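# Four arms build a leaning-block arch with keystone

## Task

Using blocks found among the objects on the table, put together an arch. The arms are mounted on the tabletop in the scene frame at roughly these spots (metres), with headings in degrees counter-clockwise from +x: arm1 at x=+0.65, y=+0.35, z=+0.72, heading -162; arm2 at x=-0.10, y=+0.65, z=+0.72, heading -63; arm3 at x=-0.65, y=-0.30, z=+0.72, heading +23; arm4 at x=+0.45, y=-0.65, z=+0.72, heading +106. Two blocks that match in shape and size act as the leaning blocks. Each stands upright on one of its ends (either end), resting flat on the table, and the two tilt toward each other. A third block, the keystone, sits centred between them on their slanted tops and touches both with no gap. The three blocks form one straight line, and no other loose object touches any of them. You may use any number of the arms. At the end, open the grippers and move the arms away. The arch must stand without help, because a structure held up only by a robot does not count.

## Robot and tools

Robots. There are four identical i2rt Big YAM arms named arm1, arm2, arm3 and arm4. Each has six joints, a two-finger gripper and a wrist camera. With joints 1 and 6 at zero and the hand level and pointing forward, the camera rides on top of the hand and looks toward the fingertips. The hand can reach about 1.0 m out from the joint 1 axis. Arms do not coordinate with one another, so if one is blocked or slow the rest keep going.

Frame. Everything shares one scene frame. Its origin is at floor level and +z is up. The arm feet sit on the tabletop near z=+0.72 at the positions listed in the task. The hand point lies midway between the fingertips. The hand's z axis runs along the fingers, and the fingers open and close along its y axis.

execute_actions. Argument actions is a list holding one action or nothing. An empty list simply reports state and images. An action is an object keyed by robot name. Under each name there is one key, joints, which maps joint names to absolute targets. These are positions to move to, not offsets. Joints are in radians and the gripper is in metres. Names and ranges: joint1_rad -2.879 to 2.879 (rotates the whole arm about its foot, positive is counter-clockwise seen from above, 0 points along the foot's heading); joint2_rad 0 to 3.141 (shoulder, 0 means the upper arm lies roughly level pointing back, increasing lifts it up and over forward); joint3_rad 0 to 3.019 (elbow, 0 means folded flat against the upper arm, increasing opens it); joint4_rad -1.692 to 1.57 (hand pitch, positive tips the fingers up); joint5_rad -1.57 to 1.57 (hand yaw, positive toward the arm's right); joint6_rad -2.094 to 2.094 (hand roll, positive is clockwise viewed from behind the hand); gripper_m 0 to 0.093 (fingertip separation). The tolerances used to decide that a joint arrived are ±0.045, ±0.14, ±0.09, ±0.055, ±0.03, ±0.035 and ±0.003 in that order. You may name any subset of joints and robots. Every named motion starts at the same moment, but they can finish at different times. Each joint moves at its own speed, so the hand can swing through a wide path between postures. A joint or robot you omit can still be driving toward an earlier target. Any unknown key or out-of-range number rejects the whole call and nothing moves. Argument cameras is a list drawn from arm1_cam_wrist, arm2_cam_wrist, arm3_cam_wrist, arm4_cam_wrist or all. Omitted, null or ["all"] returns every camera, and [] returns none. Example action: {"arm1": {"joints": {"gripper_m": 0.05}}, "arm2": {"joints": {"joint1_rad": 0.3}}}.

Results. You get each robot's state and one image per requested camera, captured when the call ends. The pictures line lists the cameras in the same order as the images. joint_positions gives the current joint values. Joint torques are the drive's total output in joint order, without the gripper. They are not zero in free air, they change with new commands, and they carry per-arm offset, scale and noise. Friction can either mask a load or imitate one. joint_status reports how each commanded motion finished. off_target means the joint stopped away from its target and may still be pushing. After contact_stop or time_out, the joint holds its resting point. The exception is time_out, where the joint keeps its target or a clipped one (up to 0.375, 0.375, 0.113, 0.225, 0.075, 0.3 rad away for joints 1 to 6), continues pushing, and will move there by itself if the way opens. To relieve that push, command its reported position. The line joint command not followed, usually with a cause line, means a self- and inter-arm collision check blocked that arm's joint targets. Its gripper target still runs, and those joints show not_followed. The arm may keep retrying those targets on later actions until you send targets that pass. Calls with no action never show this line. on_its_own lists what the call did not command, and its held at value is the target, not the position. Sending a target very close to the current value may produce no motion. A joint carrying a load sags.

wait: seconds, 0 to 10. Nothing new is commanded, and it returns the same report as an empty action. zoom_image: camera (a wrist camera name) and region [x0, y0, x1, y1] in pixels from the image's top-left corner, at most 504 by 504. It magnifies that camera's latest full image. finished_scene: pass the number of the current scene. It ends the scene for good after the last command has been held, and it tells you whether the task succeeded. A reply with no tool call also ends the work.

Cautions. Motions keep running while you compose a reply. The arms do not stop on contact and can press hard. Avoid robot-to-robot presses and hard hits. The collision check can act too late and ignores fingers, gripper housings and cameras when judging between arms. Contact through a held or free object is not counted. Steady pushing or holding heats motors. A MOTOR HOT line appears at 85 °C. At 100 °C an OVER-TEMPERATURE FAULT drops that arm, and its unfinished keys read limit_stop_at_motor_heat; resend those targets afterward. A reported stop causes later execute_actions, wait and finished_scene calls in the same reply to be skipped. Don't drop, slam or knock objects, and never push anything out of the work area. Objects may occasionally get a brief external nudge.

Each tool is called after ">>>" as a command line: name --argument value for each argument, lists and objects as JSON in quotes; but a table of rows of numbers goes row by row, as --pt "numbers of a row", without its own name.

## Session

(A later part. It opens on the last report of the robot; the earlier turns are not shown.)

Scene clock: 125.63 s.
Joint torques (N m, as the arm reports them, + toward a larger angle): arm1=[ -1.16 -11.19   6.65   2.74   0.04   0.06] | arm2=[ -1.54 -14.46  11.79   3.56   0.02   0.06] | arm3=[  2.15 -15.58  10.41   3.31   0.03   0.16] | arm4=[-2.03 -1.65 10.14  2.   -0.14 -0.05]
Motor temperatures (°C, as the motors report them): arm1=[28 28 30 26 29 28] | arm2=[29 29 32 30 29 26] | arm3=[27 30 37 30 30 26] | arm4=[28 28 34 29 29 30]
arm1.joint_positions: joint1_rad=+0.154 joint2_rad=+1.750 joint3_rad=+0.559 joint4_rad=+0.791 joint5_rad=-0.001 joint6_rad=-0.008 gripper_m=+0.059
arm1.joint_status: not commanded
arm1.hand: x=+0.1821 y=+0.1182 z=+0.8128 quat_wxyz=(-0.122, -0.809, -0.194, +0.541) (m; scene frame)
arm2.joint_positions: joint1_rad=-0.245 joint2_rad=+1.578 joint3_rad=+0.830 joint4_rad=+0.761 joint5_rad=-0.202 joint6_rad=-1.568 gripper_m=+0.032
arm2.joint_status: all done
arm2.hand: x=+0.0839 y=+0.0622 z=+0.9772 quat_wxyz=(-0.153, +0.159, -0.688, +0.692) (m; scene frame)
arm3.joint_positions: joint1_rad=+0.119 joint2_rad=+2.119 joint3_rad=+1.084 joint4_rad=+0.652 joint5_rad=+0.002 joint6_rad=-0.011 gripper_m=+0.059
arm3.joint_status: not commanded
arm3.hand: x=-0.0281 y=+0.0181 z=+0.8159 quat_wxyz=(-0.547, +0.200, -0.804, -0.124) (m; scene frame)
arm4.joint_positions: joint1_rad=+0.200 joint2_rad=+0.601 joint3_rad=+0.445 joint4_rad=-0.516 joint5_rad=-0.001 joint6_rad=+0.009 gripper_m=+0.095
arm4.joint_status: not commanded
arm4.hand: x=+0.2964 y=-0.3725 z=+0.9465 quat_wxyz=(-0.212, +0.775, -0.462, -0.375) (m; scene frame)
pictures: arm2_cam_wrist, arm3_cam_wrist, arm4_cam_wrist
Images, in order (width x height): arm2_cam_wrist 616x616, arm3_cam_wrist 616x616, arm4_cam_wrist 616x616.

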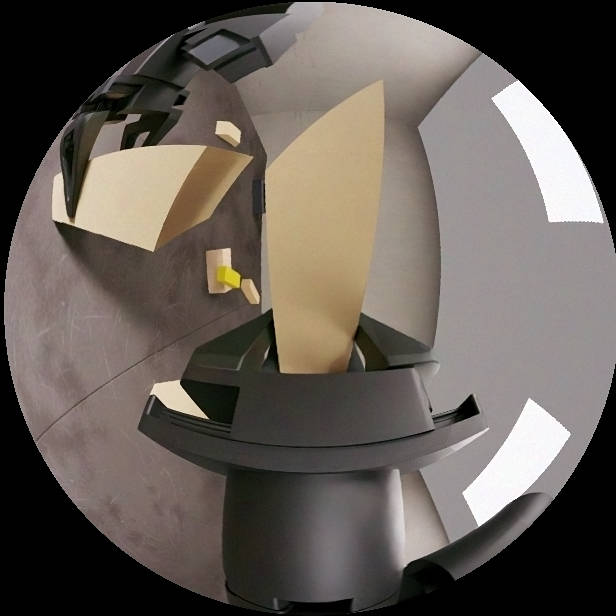

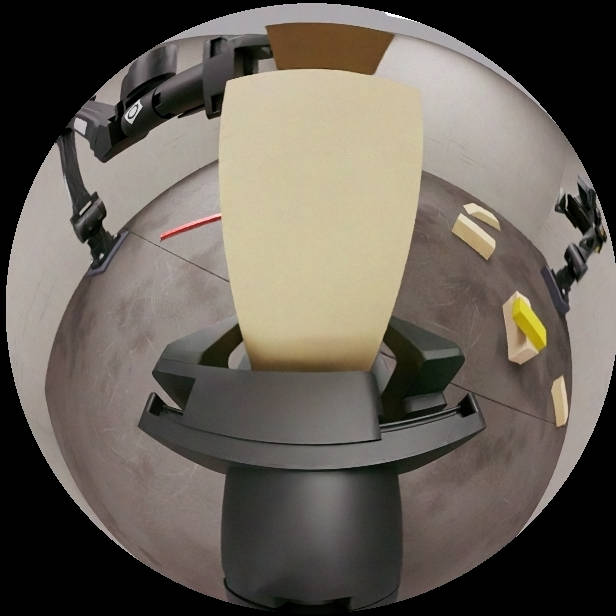

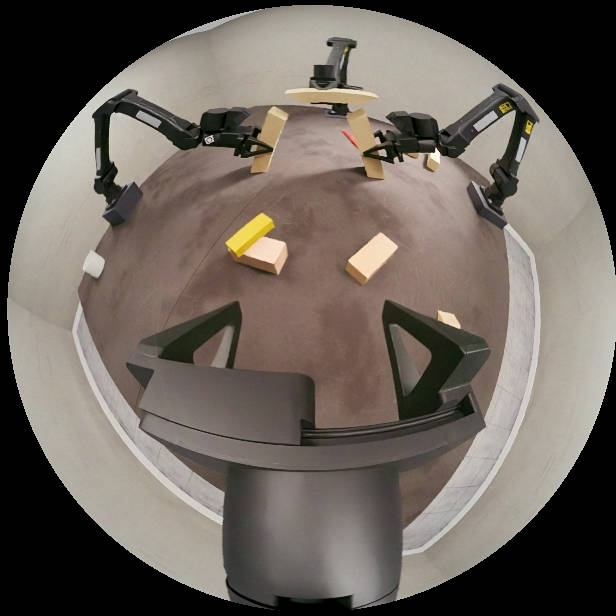

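>>> execute_actions --actions '[{"arm2":{"joints":{"joint1_rad":-0.305,"joint5_rad":-0.255}}}]' --cameras '["arm4_cam_wrist","arm3_cam_wrist"]'

>>> zoom_image --camera "arm4_cam_wrist" --region '[230, 60, 410, 190]'

Scene clock: 127.17 s.
Joint torques (N m, as the arm reports them, + toward a larger angle): arm1=[ -1.07 -11.03   6.66   2.72   0.05   0.06] | arm2=[ -1.35 -14.64  11.86   3.66  -0.15   0.07] | arm3=[  2.07 -15.77  10.26   3.24   0.06   0.11] | arm4=[-1.74 -2.34 10.22  1.89 -0.11 -0.02]
Motor temperatures (°C, as the motors report them): arm1=[28 28 30 26 29 28] | arm2=[29 29 32 30 29 26] | arm3=[27 30 37 30 30 26] | arm4=[28 28 34 29 29 30]
arm1.joint_positions: joint1_rad=+0.154 joint2_rad=+1.750 joint3_rad=+0.559 joint4_rad=+0.791 joint5_rad=-0.001 joint6_rad=-0.008 gripper_m=+0.059
arm1.joint_status: not commanded
arm1.hand: x=+0.1821 y=+0.1182 z=+0.8128 quat_wxyz=(-0.122, -0.809, -0.194, +0.541) (m; scene frame)
arm2.joint_positions: joint1_rad=-0.308 joint2_rad=+1.578 joint3_rad=+0.830 joint4_rad=+0.761 joint5_rad=-0.253 joint6_rad=-1.568 gripper_m=+0.032
arm2.joint_status: all done
arm2.hand: x=+0.0544 y=+0.0554 z=+0.9775 quat_wxyz=(-0.148, +0.155, -0.689, +0.693) (m; scene frame)
arm3.joint_positions: joint1_rad=+0.119 joint2_rad=+2.119 joint3_rad=+1.084 joint4_rad=+0.652 joint5_rad=+0.002 joint6_rad=-0.011 gripper_m=+0.059
arm3.joint_status: not commanded
arm3.hand: x=-0.0281 y=+0.0181 z=+0.8159 quat_wxyz=(-0.547, +0.200, -0.804, -0.124) (m; scene frame)
arm4.joint_positions: joint1_rad=+0.200 joint2_rad=+0.601 joint3_rad=+0.445 joint4_rad=-0.516 joint5_rad=-0.001 joint6_rad=+0.009 gripper_m=+0.095
arm4.joint_status: not commanded
arm4.hand: x=+0.2964 y=-0.3725 z=+0.9465 quat_wxyz=(-0.212, +0.775, -0.462, -0.375) (m; scene frame)
pictures: arm3_cam_wrist, arm4_cam_wrist
Images, in order (width x height): arm3_cam_wrist 616x616, arm4_cam_wrist 616x616.

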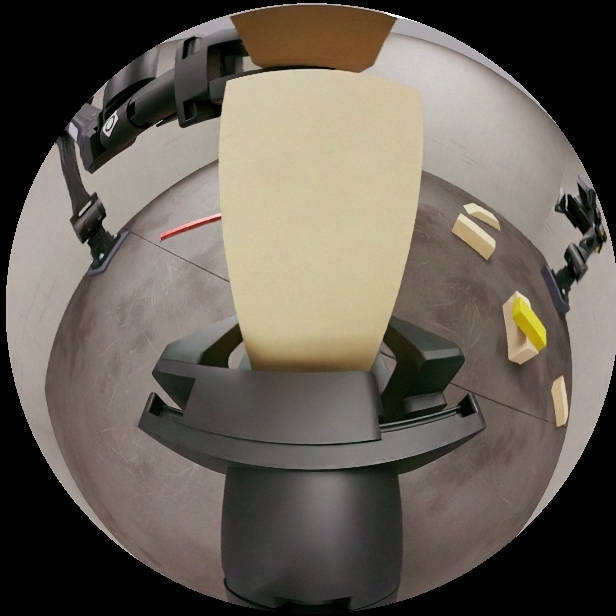

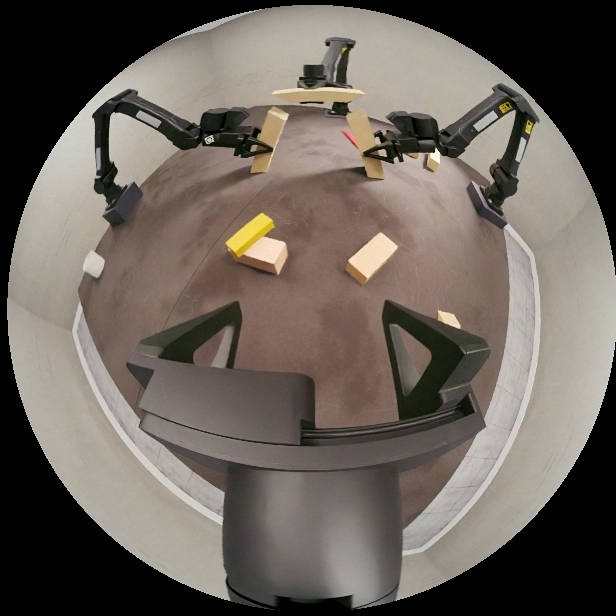

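Region (230, 60, 410, 190) of arm4_cam_wrist's 616x616 image, scaled by 2.800, with more detail than that image has.

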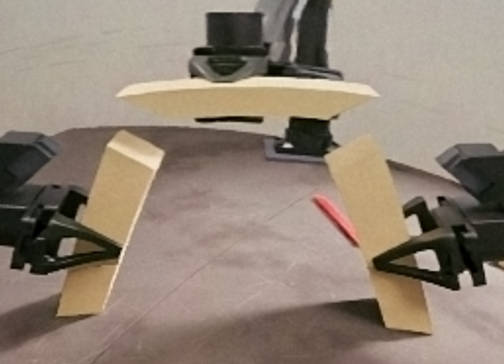

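>>> execute_actions --actions '[{"arm2":{"joints":{"joint2_rad":1.655,"joint3_rad":0.81,"joint4_rad":0.885}}}]' --cameras '["arm4_cam_wrist","arm3_cam_wrist","arm1_cam_wrist"]'

>>> zoom_image --camera "arm4_cam_wrist" --region '[230, 60, 410, 190]'

Scene clock: 128.67 s.
Joint torques (N m, as the arm reports them, + toward a larger angle): arm1=[ -1.09 -11.05   6.65   2.75   0.04   0.06] | arm2=[ -1.46 -15.05   9.1    3.71  -0.17   0.07] | arm3=[  2.   -15.79  10.25   3.45  -0.05   0.08] | arm4=[-2.   -2.06 10.19  1.93 -0.17 -0.05]
Motor temperatures (°C, as the motors report them): arm1=[28 28 30 26 29 28] | arm2=[29 29 32 30 29 26] | arm3=[27 30 37 30 30 26] | arm4=[28 28 34 29 29 30]
arm1.joint_positions: joint1_rad=+0.154 joint2_rad=+1.750 joint3_rad=+0.559 joint4_rad=+0.791 joint5_rad=-0.001 joint6_rad=-0.008 gripper_m=+0.059
arm1.joint_status: not commanded
arm1.hand: x=+0.1821 y=+0.1182 z=+0.8128 quat_wxyz=(-0.122, -0.809, -0.194, +0.541) (m; scene frame)
arm2.joint_positions: joint1_rad=-0.308 joint2_rad=+1.656 joint3_rad=+0.795 joint4_rad=+0.855 joint5_rad=-0.253 joint6_rad=-1.568 gripper_m=+0.032
arm2.joint_status: all done
arm2.hand: x=+0.0536 y=+0.0574 z=+0.9363 quat_wxyz=(-0.148, +0.155, -0.695, +0.686) (m; scene frame)
arm3.joint_positions: joint1_rad=+0.119 joint2_rad=+2.119 joint3_rad=+1.084 joint4_rad=+0.652 joint5_rad=+0.002 joint6_rad=-0.011 gripper_m=+0.059
arm3.joint_status: not commanded
arm3.hand: x=-0.0281 y=+0.0181 z=+0.8159 quat_wxyz=(-0.547, +0.200, -0.804, -0.124) (m; scene frame)
arm4.joint_positions: joint1_rad=+0.200 joint2_rad=+0.601 joint3_rad=+0.445 joint4_rad=-0.516 joint5_rad=-0.001 joint6_rad=+0.009 gripper_m=+0.095
arm4.joint_status: not commanded
arm4.hand: x=+0.2964 y=-0.3725 z=+0.9465 quat_wxyz=(-0.212, +0.775, -0.462, -0.375) (m; scene frame)
pictures: arm1_cam_wrist, arm3_cam_wrist, arm4_cam_wrist
Images, in order (width x height): arm1_cam_wrist 616x616, arm3_cam_wrist 616x616, arm4_cam_wrist 616x616.

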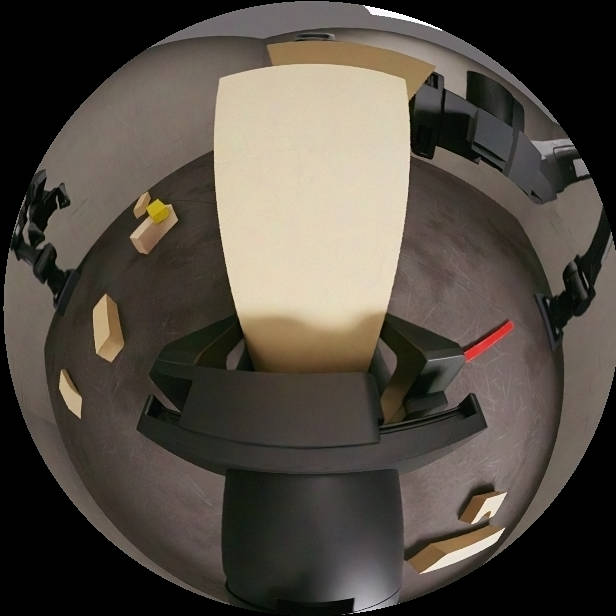

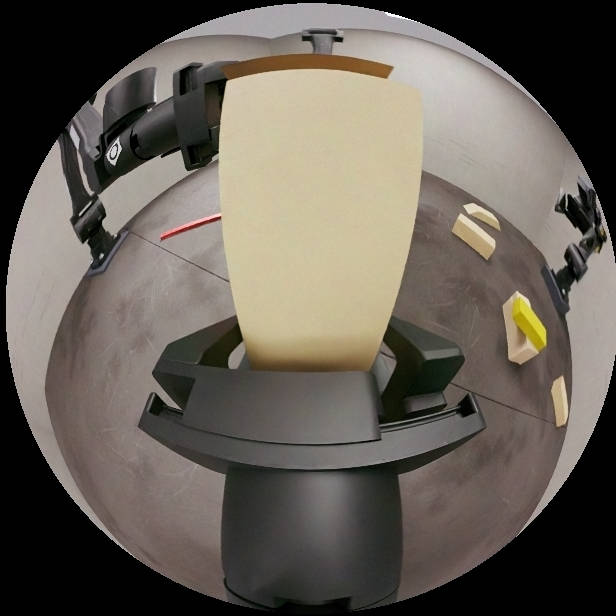

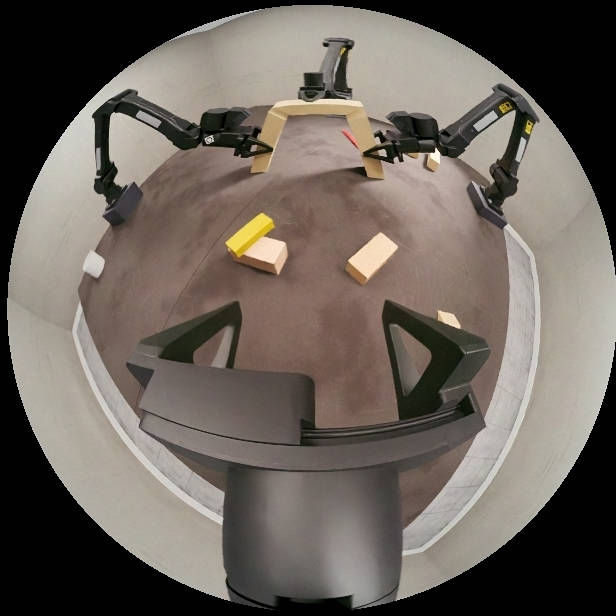

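Region (230, 60, 410, 190) of arm4_cam_wrist's 616x616 image, scaled by 2.800, with more detail than that image has.

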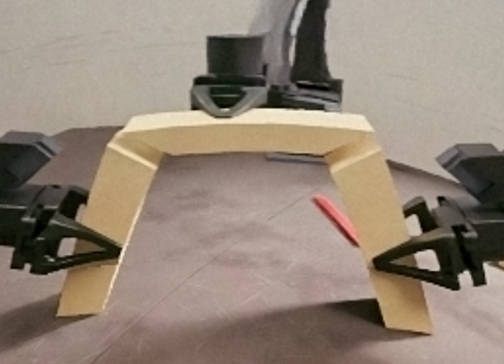

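>>> execute_actions --actions '[{"arm2":{"joints":{"joint2_rad":1.67,"joint3_rad":0.865,"joint4_rad":0.865}}}]' --cameras '["arm4_cam_wrist","arm3_cam_wrist","arm1_cam_wrist"]'

>>> zoom_image --camera "arm4_cam_wrist" --region '[230, 60, 410, 190]'

Scene clock: 129.77 s.
Joint torques (N m, as the arm reports them, + toward a larger angle): arm1=[ -1.07 -11.06   6.66   2.75   0.05   0.07] | arm2=[ -1.41 -13.98  12.23   2.69  -0.17   0.06] | arm3=[  3.   -15.9   10.23   3.53  -0.03   0.1 ] | arm4=[-1.88 -2.06 10.25  1.83 -0.12 -0.04]
Motor temperatures (°C, as the motors report them): arm1=[28 28 30 26 29 28] | arm2=[29 29 32 30 29 26] | arm3=[27 30 37 30 30 26] | arm4=[28 28 34 29 29 30]
arm1.joint_positions: joint1_rad=+0.154 joint2_rad=+1.750 joint3_rad=+0.559 joint4_rad=+0.791 joint5_rad=-0.001 joint6_rad=-0.008 gripper_m=+0.059
arm1.joint_status: not commanded
arm1.hand: x=+0.1821 y=+0.1182 z=+0.8128 quat_wxyz=(-0.122, -0.809, -0.194, +0.541) (m; scene frame)
arm2.joint_positions: joint1_rad=-0.308 joint2_rad=+1.657 joint3_rad=+0.811 joint4_rad=+0.855 joint5_rad=-0.253 joint6_rad=-1.568 gripper_m=+0.032
arm2.joint_status: all done
arm2.hand: x=+0.0545 y=+0.0526 z=+0.9436 quat_wxyz=(-0.148, +0.155, -0.690, +0.691) (m; scene frame)
arm3.joint_positions: joint1_rad=+0.119 joint2_rad=+2.119 joint3_rad=+1.084 joint4_rad=+0.652 joint5_rad=+0.002 joint6_rad=-0.011 gripper_m=+0.059
arm3.joint_status: not commanded
arm3.hand: x=-0.0281 y=+0.0181 z=+0.8159 quat_wxyz=(-0.547, +0.200, -0.804, -0.124) (m; scene frame)
arm4.joint_positions: joint1_rad=+0.200 joint2_rad=+0.601 joint3_rad=+0.445 joint4_rad=-0.516 joint5_rad=-0.001 joint6_rad=+0.009 gripper_m=+0.095
arm4.joint_status: not commanded
arm4.hand: x=+0.2964 y=-0.3725 z=+0.9465 quat_wxyz=(-0.212, +0.775, -0.462, -0.375) (m; scene frame)
pictures: arm1_cam_wrist, arm3_cam_wrist, arm4_cam_wrist
Images, in order (width x height): arm1_cam_wrist 616x616, arm3_cam_wrist 616x616, arm4_cam_wrist 616x616.

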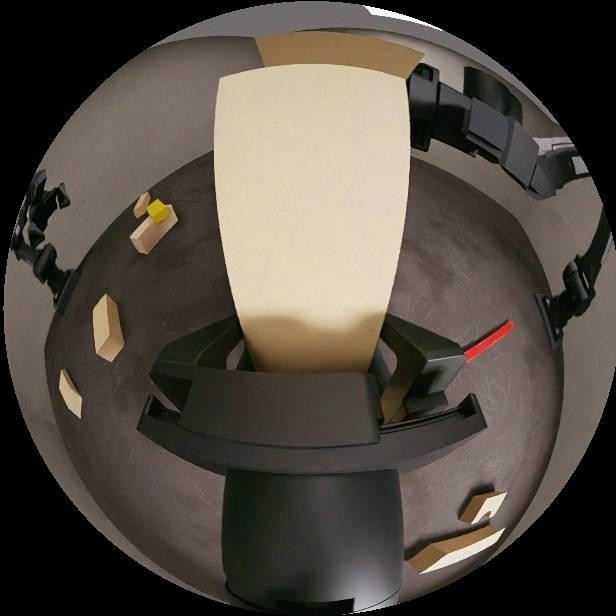

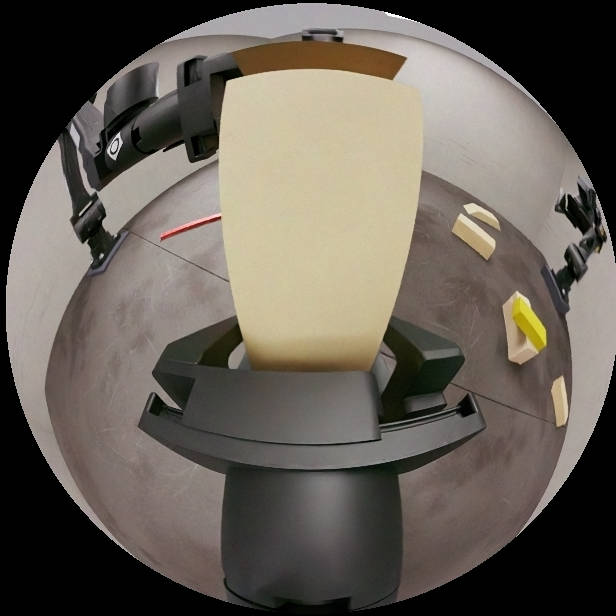

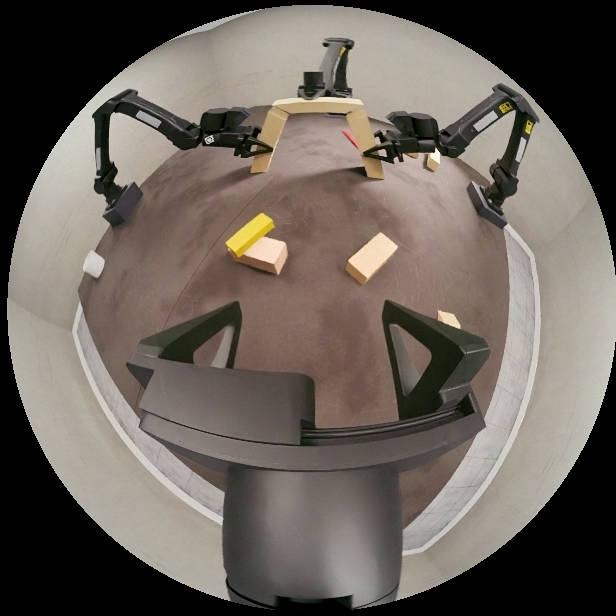

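Region (230, 60, 410, 190) of arm4_cam_wrist's 616x616 image, scaled by 2.800, with more detail than that image has.

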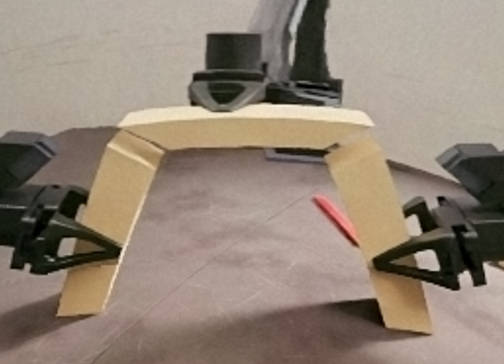

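>>> execute_actions --actions '[{"arm2":{"joints":{"joint2_rad":1.685,"joint3_rad":0.885,"joint5_rad":-0.225}}}]' --cameras '["arm4_cam_wrist","arm3_cam_wrist","arm1_cam_wrist"]'

>>> zoom_image --camera "arm4_cam_wrist" --region '[230, 60, 410, 190]'

Scene clock: 131.33 s.
Joint torques (N m, as the arm reports them, + toward a larger angle): arm1=[ -1.05 -11.14   6.67   2.74   0.04   0.06] | arm2=[ -1.5  -14.53  12.4    2.72   0.07   0.06] | arm3=[  2.38 -16.17  10.05   3.33   0.01   0.07] | arm4=[-2.16 -1.71 10.29  1.9  -0.13 -0.02]
Motor temperatures (°C, as the motors report them): arm1=[28 28 29 26 29 28] | arm2=[29 30 32 30 29 26] | arm3=[27 30 37 30 30 26] | arm4=[28 28 34 29 29 30]
arm1.joint_positions: joint1_rad=+0.154 joint2_rad=+1.750 joint3_rad=+0.559 joint4_rad=+0.791 joint5_rad=-0.001 joint6_rad=-0.008 gripper_m=+0.059
arm1.joint_status: not commanded
arm1.hand: x=+0.1821 y=+0.1182 z=+0.8128 quat_wxyz=(-0.122, -0.809, -0.194, +0.541) (m; scene frame)
arm2.joint_positions: joint1_rad=-0.308 joint2_rad=+1.672 joint3_rad=+0.830 joint4_rad=+0.855 joint5_rad=-0.228 joint6_rad=-1.568 gripper_m=+0.032
arm2.joint_status: all done
arm2.hand: x=+0.0519 y=+0.0443 z=+0.9442 quat_wxyz=(-0.140, +0.147, -0.690, +0.695) (m; scene frame)
arm3.joint_positions: joint1_rad=+0.119 joint2_rad=+2.119 joint3_rad=+1.084 joint4_rad=+0.652 joint5_rad=+0.002 joint6_rad=-0.011 gripper_m=+0.059
arm3.joint_status: not commanded
arm3.hand: x=-0.0281 y=+0.0181 z=+0.8159 quat_wxyz=(-0.547, +0.200, -0.804, -0.124) (m; scene frame)
arm4.joint_positions: joint1_rad=+0.200 joint2_rad=+0.601 joint3_rad=+0.445 joint4_rad=-0.516 joint5_rad=-0.001 joint6_rad=+0.009 gripper_m=+0.095
arm4.joint_status: not commanded
arm4.hand: x=+0.2964 y=-0.3725 z=+0.9465 quat_wxyz=(-0.212, +0.775, -0.462, -0.375) (m; scene frame)
pictures: arm1_cam_wrist, arm3_cam_wrist, arm4_cam_wrist
Images, in order (width x height): arm1_cam_wrist 616x616, arm3_cam_wrist 616x616, arm4_cam_wrist 616x616.

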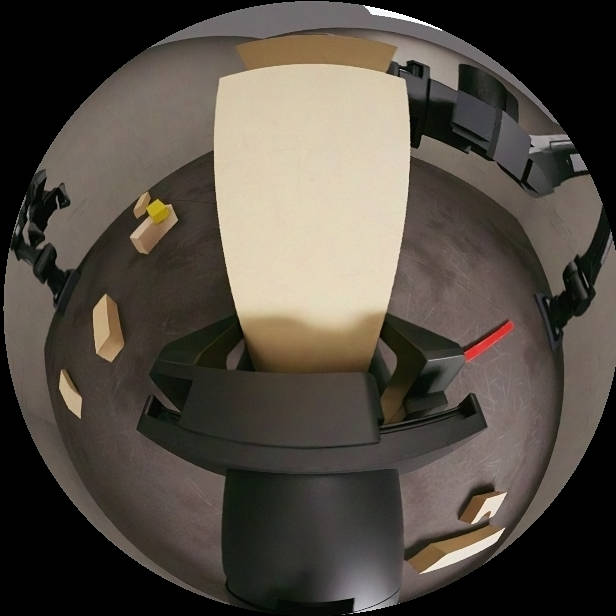

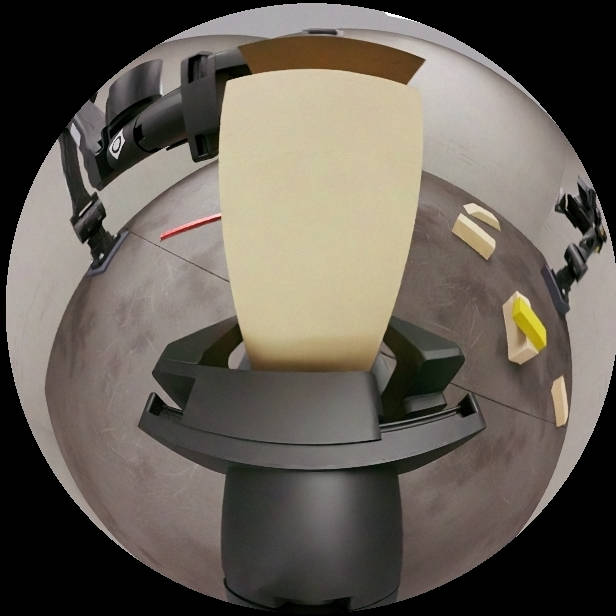

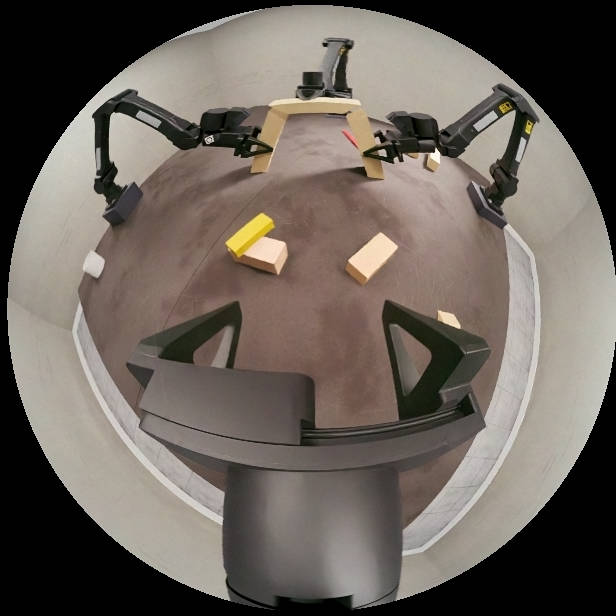

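Region (230, 60, 410, 190) of arm4_cam_wrist's 616x616 image, scaled by 2.800, with more detail than that image has.

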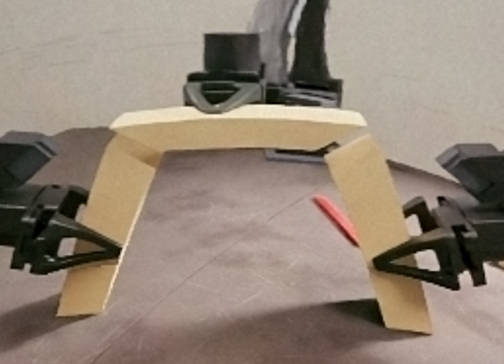

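>>> execute_actions --actions '[{"arm2":{"joints":{"joint1_rad":-0.288}}}]' --cameras '[]'

>>> execute_actions --actions '[{"arm2":{"joints":{"joint2_rad":1.70,"joint3_rad":0.825,"joint4_rad":0.905}}}]' --cameras '["arm4_cam_wrist","arm3_cam_wrist","arm1_cam_wrist"]'

>>> zoom_image --camera "arm4_cam_wrist" --region '[250, 70, 390, 150]'

Scene clock: 132.30 s.
Joint torques (N m, as the arm reports them, + toward a larger angle): arm1=[ -1.23 -11.03   6.64   2.76   0.05   0.07] | arm2=[ -0.78 -14.41  12.38   2.72   0.06   0.07] | arm3=[  2.19 -15.81  10.41   3.46   0.04   0.12] | arm4=[-2.22 -1.86 10.32  1.93 -0.14 -0.04]
Motor temperatures (°C, as the motors report them): arm1=[28 28 29 26 29 28] | arm2=[29 30 32 30 29 26] | arm3=[27 30 37 30 30 26] | arm4=[28 28 34 29 29 30]
arm1.joint_positions: joint1_rad=+0.154 joint2_rad=+1.750 joint3_rad=+0.559 joint4_rad=+0.791 joint5_rad=-0.001 joint6_rad=-0.008 gripper_m=+0.059
arm1.joint_status: not commanded
arm1.hand: x=+0.1821 y=+0.1182 z=+0.8128 quat_wxyz=(-0.122, -0.809, -0.194, +0.541) (m; scene frame)
arm2.joint_positions: joint1_rad=-0.295 joint2_rad=+1.672 joint3_rad=+0.830 joint4_rad=+0.855 joint5_rad=-0.227 joint6_rad=-1.568 gripper_m=+0.032
arm2.joint_status: all done
arm2.hand: x=+0.0594 y=+0.0461 z=+0.9441 quat_wxyz=(-0.144, +0.151, -0.689, +0.694) (m; scene frame)
arm3.joint_positions: joint1_rad=+0.119 joint2_rad=+2.119 joint3_rad=+1.084 joint4_rad=+0.652 joint5_rad=+0.002 joint6_rad=-0.011 gripper_m=+0.059
arm3.joint_status: not commanded
arm3.hand: x=-0.0281 y=+0.0181 z=+0.8159 quat_wxyz=(-0.547, +0.200, -0.804, -0.124) (m; scene frame)
arm4.joint_positions: joint1_rad=+0.200 joint2_rad=+0.601 joint3_rad=+0.445 joint4_rad=-0.516 joint5_rad=-0.001 joint6_rad=+0.009 gripper_m=+0.095
arm4.joint_status: not commanded
arm4.hand: x=+0.2964 y=-0.3725 z=+0.9465 quat_wxyz=(-0.212, +0.775, -0.462, -0.375) (m; scene frame)
pictures: none
No camera images: the call's "cameras" was empty. Leave "cameras" out to get every camera's image.

Scene clock: 133.00 s.
Joint torques (N m, as the arm reports them, + toward a larger angle): arm1=[ -1.08 -11.05   6.65   2.74   0.04   0.06] | arm2=[ -1.09 -14.35   8.58   3.67   0.04   0.07] | arm3=[  2.88 -15.64  10.12   3.34  -0.01   0.13] | arm4=[-1.94 -1.78 10.24  1.95 -0.14 -0.02]
Motor temperatures (°C, as the motors report them): arm1=[28 28 29 26 29 28] | arm2=[29 30 32 30 29 26] | arm3=[27 30 37 30 30 26] | arm4=[28 28 34 29 29 30]
arm1.joint_positions: joint1_rad=+0.154 joint2_rad=+1.750 joint3_rad=+0.559 joint4_rad=+0.791 joint5_rad=-0.001 joint6_rad=-0.008 gripper_m=+0.059
arm1.joint_status: not commanded
arm1.hand: x=+0.1821 y=+0.1182 z=+0.8128 quat_wxyz=(-0.122, -0.809, -0.194, +0.541) (m; scene frame)
arm2.joint_positions: joint1_rad=-0.295 joint2_rad=+1.686 joint3_rad=+0.816 joint4_rad=+0.875 joint5_rad=-0.227 joint6_rad=-1.568 gripper_m=+0.032
arm2.joint_status: all done
arm2.hand: x=+0.0587 y=+0.0491 z=+0.9331 quat_wxyz=(-0.144, +0.151, -0.693, +0.691) (m; scene frame)
arm3.joint_positions: joint1_rad=+0.119 joint2_rad=+2.119 joint3_rad=+1.084 joint4_rad=+0.652 joint5_rad=+0.002 joint6_rad=-0.011 gripper_m=+0.059
arm3.joint_status: not commanded
arm3.hand: x=-0.0281 y=+0.0181 z=+0.8159 quat_wxyz=(-0.547, +0.200, -0.804, -0.124) (m; scene frame)
arm4.joint_positions: joint1_rad=+0.200 joint2_rad=+0.601 joint3_rad=+0.445 joint4_rad=-0.516 joint5_rad=-0.001 joint6_rad=+0.009 gripper_m=+0.095
arm4.joint_status: not commanded
arm4.hand: x=+0.2964 y=-0.3725 z=+0.9465 quat_wxyz=(-0.212, +0.775, -0.462, -0.375) (m; scene frame)
pictures: arm1_cam_wrist, arm3_cam_wrist, arm4_cam_wrist
Images, in order (width x height): arm1_cam_wrist 616x616, arm3_cam_wrist 616x616, arm4_cam_wrist 616x616.

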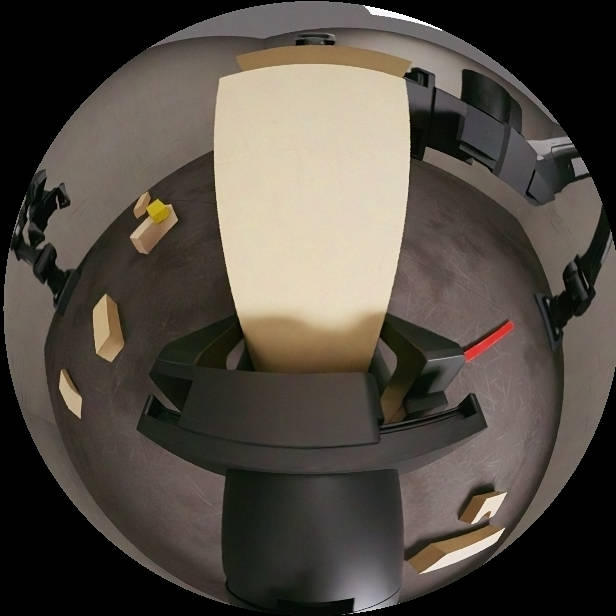

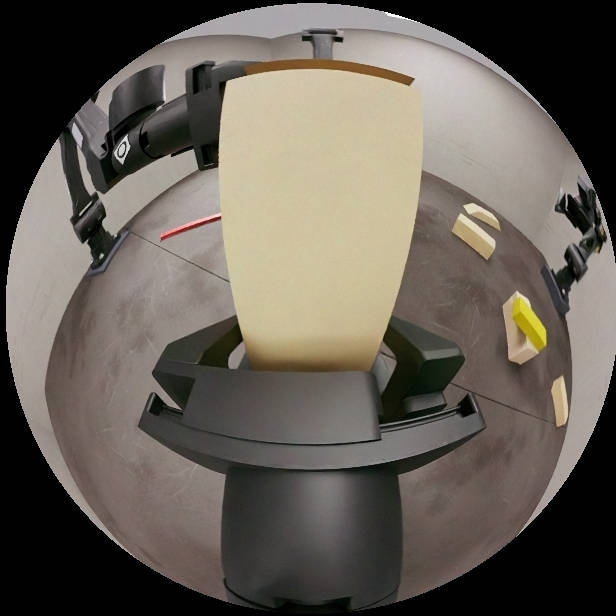

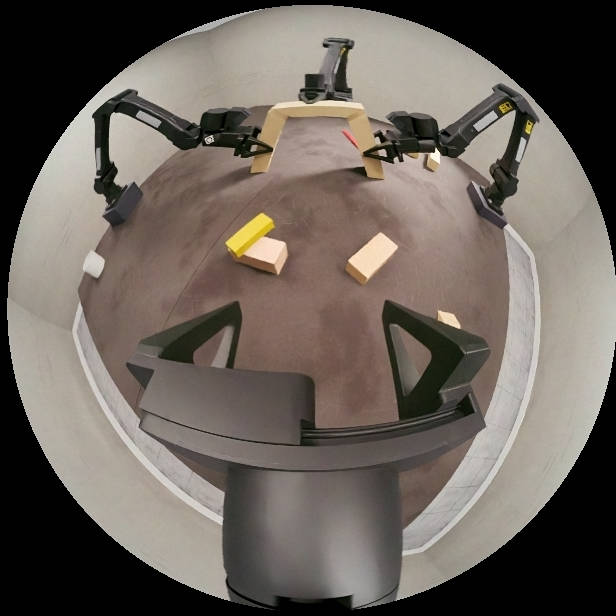

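Region (250, 70, 390, 150) of arm4_cam_wrist's 616x616 image, scaled by 3.600, with more detail than that image has; it fills the top 288 rows of this view, and the rest is white.

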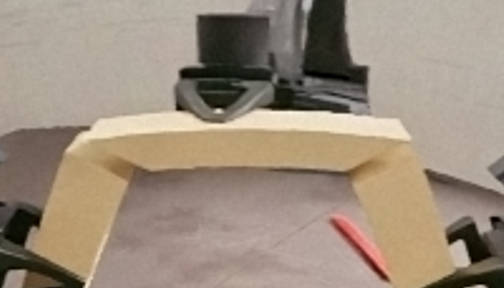

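>>> execute_actions --actions '[{"arm2":{"joints":{"joint1_rad":-0.272,"joint5_rad":-0.185}}}]' --cameras '["arm4_cam_wrist","arm3_cam_wrist","arm1_cam_wrist"]'

>>> zoom_image --camera "arm4_cam_wrist" --region '[250, 70, 390, 150]'

Scene clock: 133.83 s.
Joint torques (N m, as the arm reports them, + toward a larger angle): arm1=[ -0.98 -11.12   6.65   2.73   0.04   0.07] | arm2=[ -0.9  -14.61   8.6    3.71   0.08   0.06] | arm3=[  2.16 -15.62  10.31   3.59   0.01   0.11] | arm4=[-1.99 -1.96 10.19  1.94 -0.17 -0.05]
Motor temperatures (°C, as the motors report them): arm1=[28 27 29 26 29 28] | arm2=[29 30 32 30 29 26] | arm3=[27 30 37 30 30 26] | arm4=[28 28 34 29 29 30]
arm1.joint_positions: joint1_rad=+0.154 joint2_rad=+1.750 joint3_rad=+0.559 joint4_rad=+0.791 joint5_rad=-0.001 joint6_rad=-0.008 gripper_m=+0.059
arm1.joint_status: not commanded
arm1.hand: x=+0.1821 y=+0.1182 z=+0.8128 quat_wxyz=(-0.122, -0.809, -0.194, +0.541) (m; scene frame)
arm2.joint_positions: joint1_rad=-0.279 joint2_rad=+1.686 joint3_rad=+0.816 joint4_rad=+0.875 joint5_rad=-0.189 joint6_rad=-1.568 gripper_m=+0.032
arm2.joint_status: all done
arm2.hand: x=+0.0619 y=+0.0489 z=+0.9330 quat_wxyz=(-0.136, +0.143, -0.694, +0.692) (m; scene frame)
arm3.joint_positions: joint1_rad=+0.119 joint2_rad=+2.119 joint3_rad=+1.084 joint4_rad=+0.652 joint5_rad=+0.002 joint6_rad=-0.011 gripper_m=+0.059
arm3.joint_status: not commanded
arm3.hand: x=-0.0281 y=+0.0181 z=+0.8159 quat_wxyz=(-0.547, +0.200, -0.804, -0.124) (m; scene frame)
arm4.joint_positions: joint1_rad=+0.200 joint2_rad=+0.601 joint3_rad=+0.445 joint4_rad=-0.516 joint5_rad=-0.001 joint6_rad=+0.009 gripper_m=+0.095
arm4.joint_status: not commanded
arm4.hand: x=+0.2964 y=-0.3725 z=+0.9465 quat_wxyz=(-0.212, +0.775, -0.462, -0.375) (m; scene frame)
pictures: arm1_cam_wrist, arm3_cam_wrist, arm4_cam_wrist
Images, in order (width x height): arm1_cam_wrist 616x616, arm3_cam_wrist 616x616, arm4_cam_wrist 616x616.

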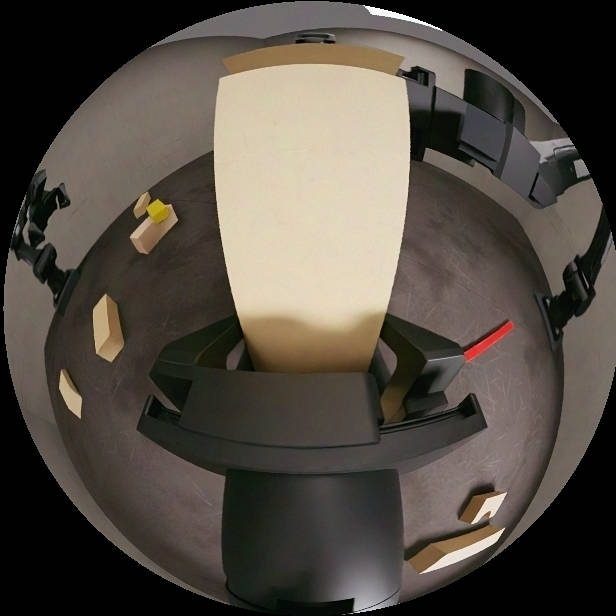

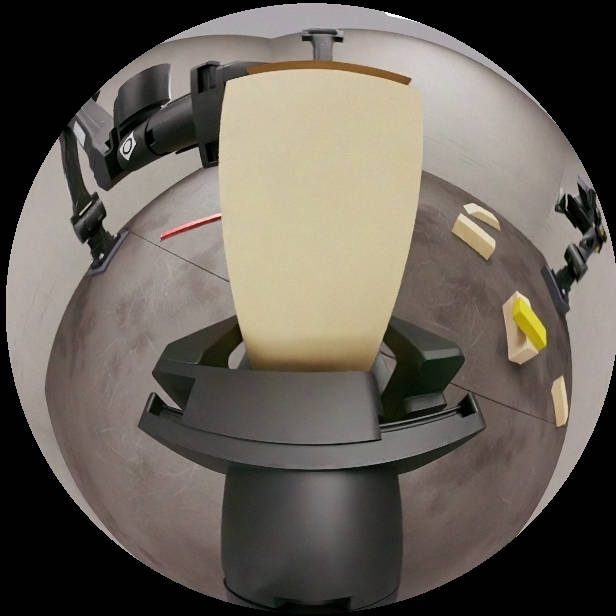

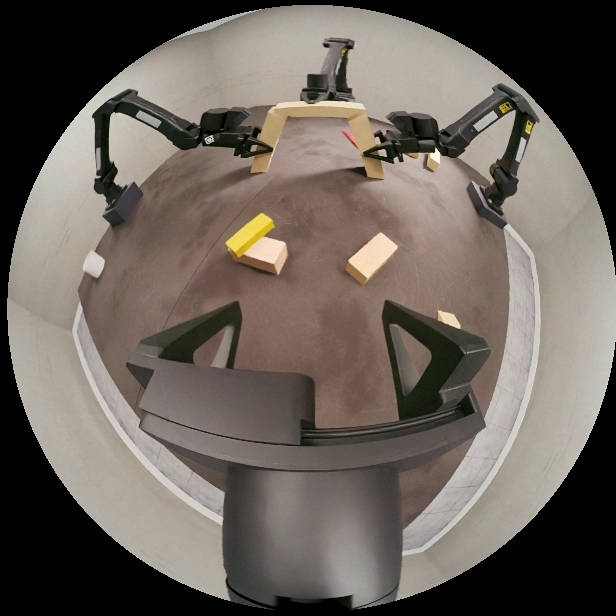

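Region (250, 70, 390, 150) of arm4_cam_wrist's 616x616 image, scaled by 3.600, with more detail than that image has; it fills the top 288 rows of this view, and the rest is white.

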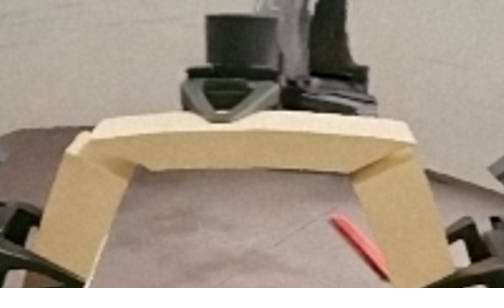

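>>> execute_actions --actions '[{"arm2":{"joints":{"joint1_rad":-0.29,"joint2_rad":1.715,"joint4_rad":0.915}}}]' --cameras '["arm4_cam_wrist"]'

>>> zoom_image --camera "arm4_cam_wrist" --region '[250, 70, 390, 150]'

Scene clock: 134.63 s.
Joint torques (N m, as the arm reports them, + toward a larger angle): arm1=[ -1.05 -11.07   6.67   2.75   0.05   0.07] | arm2=[ -2.62 -14.37   8.37   3.63   0.08   0.06] | arm3=[  1.56 -16.32  10.42   3.5    0.02   0.15] | arm4=[-1.75 -2.29 10.2   1.96 -0.15 -0.03]
Motor temperatures (°C, as the motors report them): arm1=[28 27 29 26 29 28] | arm2=[29 30 32 30 29 26] | arm3=[27 30 37 30 30 26] | arm4=[28 28 34 29 29 30]
arm1.joint_positions: joint1_rad=+0.154 joint2_rad=+1.750 joint3_rad=+0.559 joint4_rad=+0.791 joint5_rad=-0.001 joint6_rad=-0.008 gripper_m=+0.059
arm1.joint_status: not commanded
arm1.hand: x=+0.1821 y=+0.1182 z=+0.8128 quat_wxyz=(-0.122, -0.809, -0.194, +0.541) (m; scene frame)
arm2.joint_positions: joint1_rad=-0.280 joint2_rad=+1.703 joint3_rad=+0.816 joint4_rad=+0.885 joint5_rad=-0.189 joint6_rad=-1.568 gripper_m=+0.032
arm2.joint_status: all done
arm2.hand: x=+0.0619 y=+0.0477 z=+0.9256 quat_wxyz=(-0.136, +0.142, -0.697, +0.690) (m; scene frame)
arm3.joint_positions: joint1_rad=+0.119 joint2_rad=+2.119 joint3_rad=+1.084 joint4_rad=+0.652 joint5_rad=+0.002 joint6_rad=-0.011 gripper_m=+0.059
arm3.joint_status: not commanded
arm3.hand: x=-0.0281 y=+0.0181 z=+0.8159 quat_wxyz=(-0.547, +0.200, -0.804, -0.124) (m; scene frame)
arm4.joint_positions: joint1_rad=+0.200 joint2_rad=+0.601 joint3_rad=+0.445 joint4_rad=-0.516 joint5_rad=-0.001 joint6_rad=+0.009 gripper_m=+0.095
arm4.joint_status: not commanded
arm4.hand: x=+0.2964 y=-0.3725 z=+0.9465 quat_wxyz=(-0.212, +0.775, -0.462, -0.375) (m; scene frame)
pictures: arm4_cam_wrist
Images, in order (width x height): arm4_cam_wrist 616x616.

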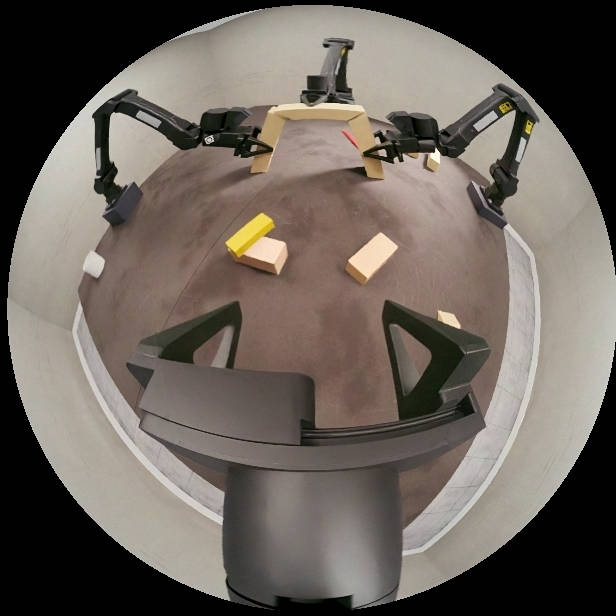

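Region (250, 70, 390, 150) of arm4_cam_wrist's 616x616 image, scaled by 3.600, with more detail than that image has; it fills the top 288 rows of this view, and the rest is white.

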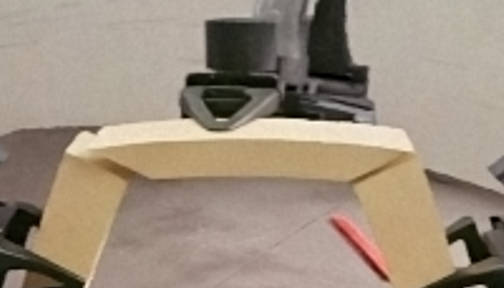

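>>> execute_actions --actions '[{"arm2":{"joints":{"gripper_m":0.06}}}]' --cameras '["arm4_cam_wrist","arm3_cam_wrist","arm1_cam_wrist"]'

>>> zoom_image --camera "arm4_cam_wrist" --region '[230, 70, 410, 190]'

Scene clock: 135.53 s.
Joint torques (N m, as the arm reports them, + toward a larger angle): arm1=[ -1.14 -11.11   6.66   2.72   0.04   0.05] | arm2=[ -2.63 -14.74   8.44   3.29  -0.01   0.06] | arm3=[  2.3  -15.65  10.42   3.3    0.03   0.15] | arm4=[-2.17 -2.16 10.31  1.86 -0.11 -0.06]
Motor temperatures (°C, as the motors report them): arm1=[28 27 29 26 29 28] | arm2=[29 30 32 30 29 26] | arm3=[27 30 37 30 30 26] | arm4=[28 28 34 29 29 30]
arm1.joint_positions: joint1_rad=+0.154 joint2_rad=+1.750 joint3_rad=+0.559 joint4_rad=+0.791 joint5_rad=-0.001 joint6_rad=-0.006 gripper_m=+0.059
arm1.joint_status: not commanded
arm1.hand: x=+0.1821 y=+0.1182 z=+0.8129 quat_wxyz=(-0.123, -0.809, -0.193, +0.542) (m; scene frame)
arm2.joint_positions: joint1_rad=-0.282 joint2_rad=+1.703 joint3_rad=+0.816 joint4_rad=+0.892 joint5_rad=-0.186 joint6_rad=-1.568 gripper_m=+0.060
arm2.joint_status: all done
arm2.hand: x=+0.0599 y=+0.0472 z=+0.9275 quat_wxyz=(-0.134, +0.141, -0.694, +0.693) (m; scene frame)
arm3.joint_positions: joint1_rad=+0.119 joint2_rad=+2.119 joint3_rad=+1.084 joint4_rad=+0.653 joint5_rad=+0.002 joint6_rad=-0.011 gripper_m=+0.059
arm3.joint_status: not commanded
arm3.hand: x=-0.0281 y=+0.0182 z=+0.8159 quat_wxyz=(-0.547, +0.200, -0.803, -0.124) (m; scene frame)
arm4.joint_positions: joint1_rad=+0.200 joint2_rad=+0.601 joint3_rad=+0.445 joint4_rad=-0.516 joint5_rad=-0.001 joint6_rad=+0.009 gripper_m=+0.095
arm4.joint_status: not commanded
arm4.hand: x=+0.2964 y=-0.3725 z=+0.9465 quat_wxyz=(-0.212, +0.775, -0.462, -0.375) (m; scene frame)
pictures: arm1_cam_wrist, arm3_cam_wrist, arm4_cam_wrist
Images, in order (width x height): arm1_cam_wrist 616x616, arm3_cam_wrist 616x616, arm4_cam_wrist 616x616.

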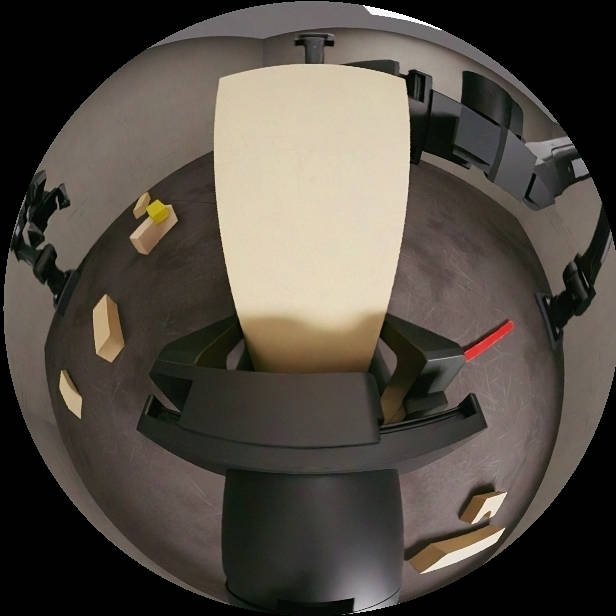

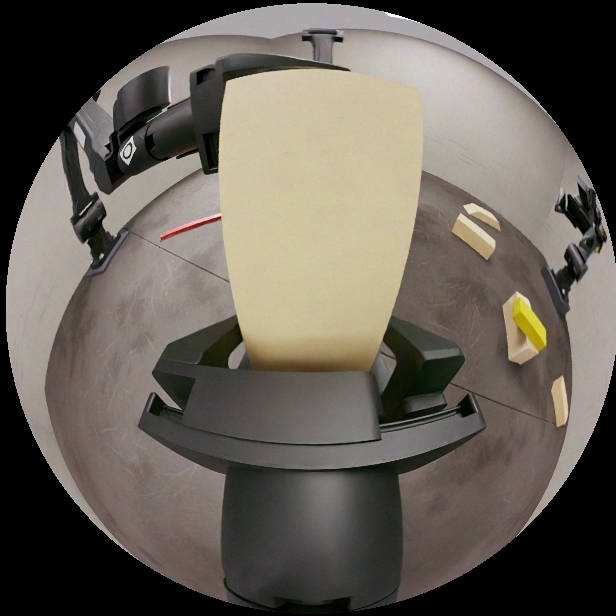

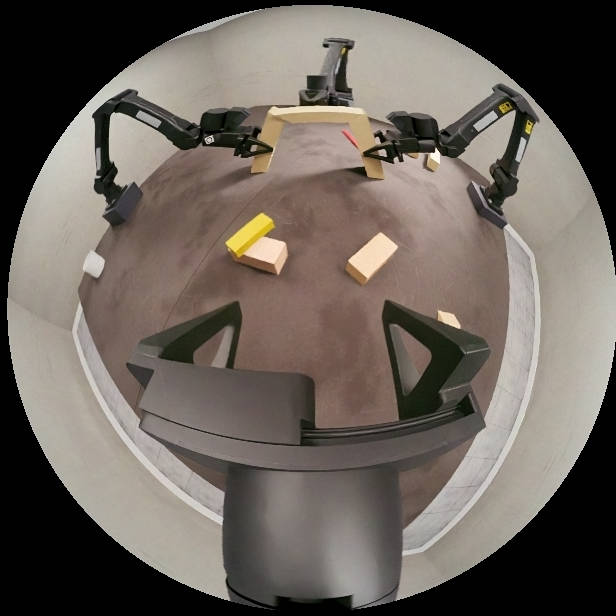

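Region (230, 70, 410, 190) of arm4_cam_wrist's 616x616 image, scaled by 2.800, with more detail than that image has.

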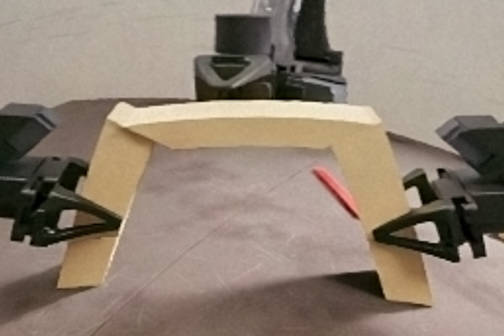

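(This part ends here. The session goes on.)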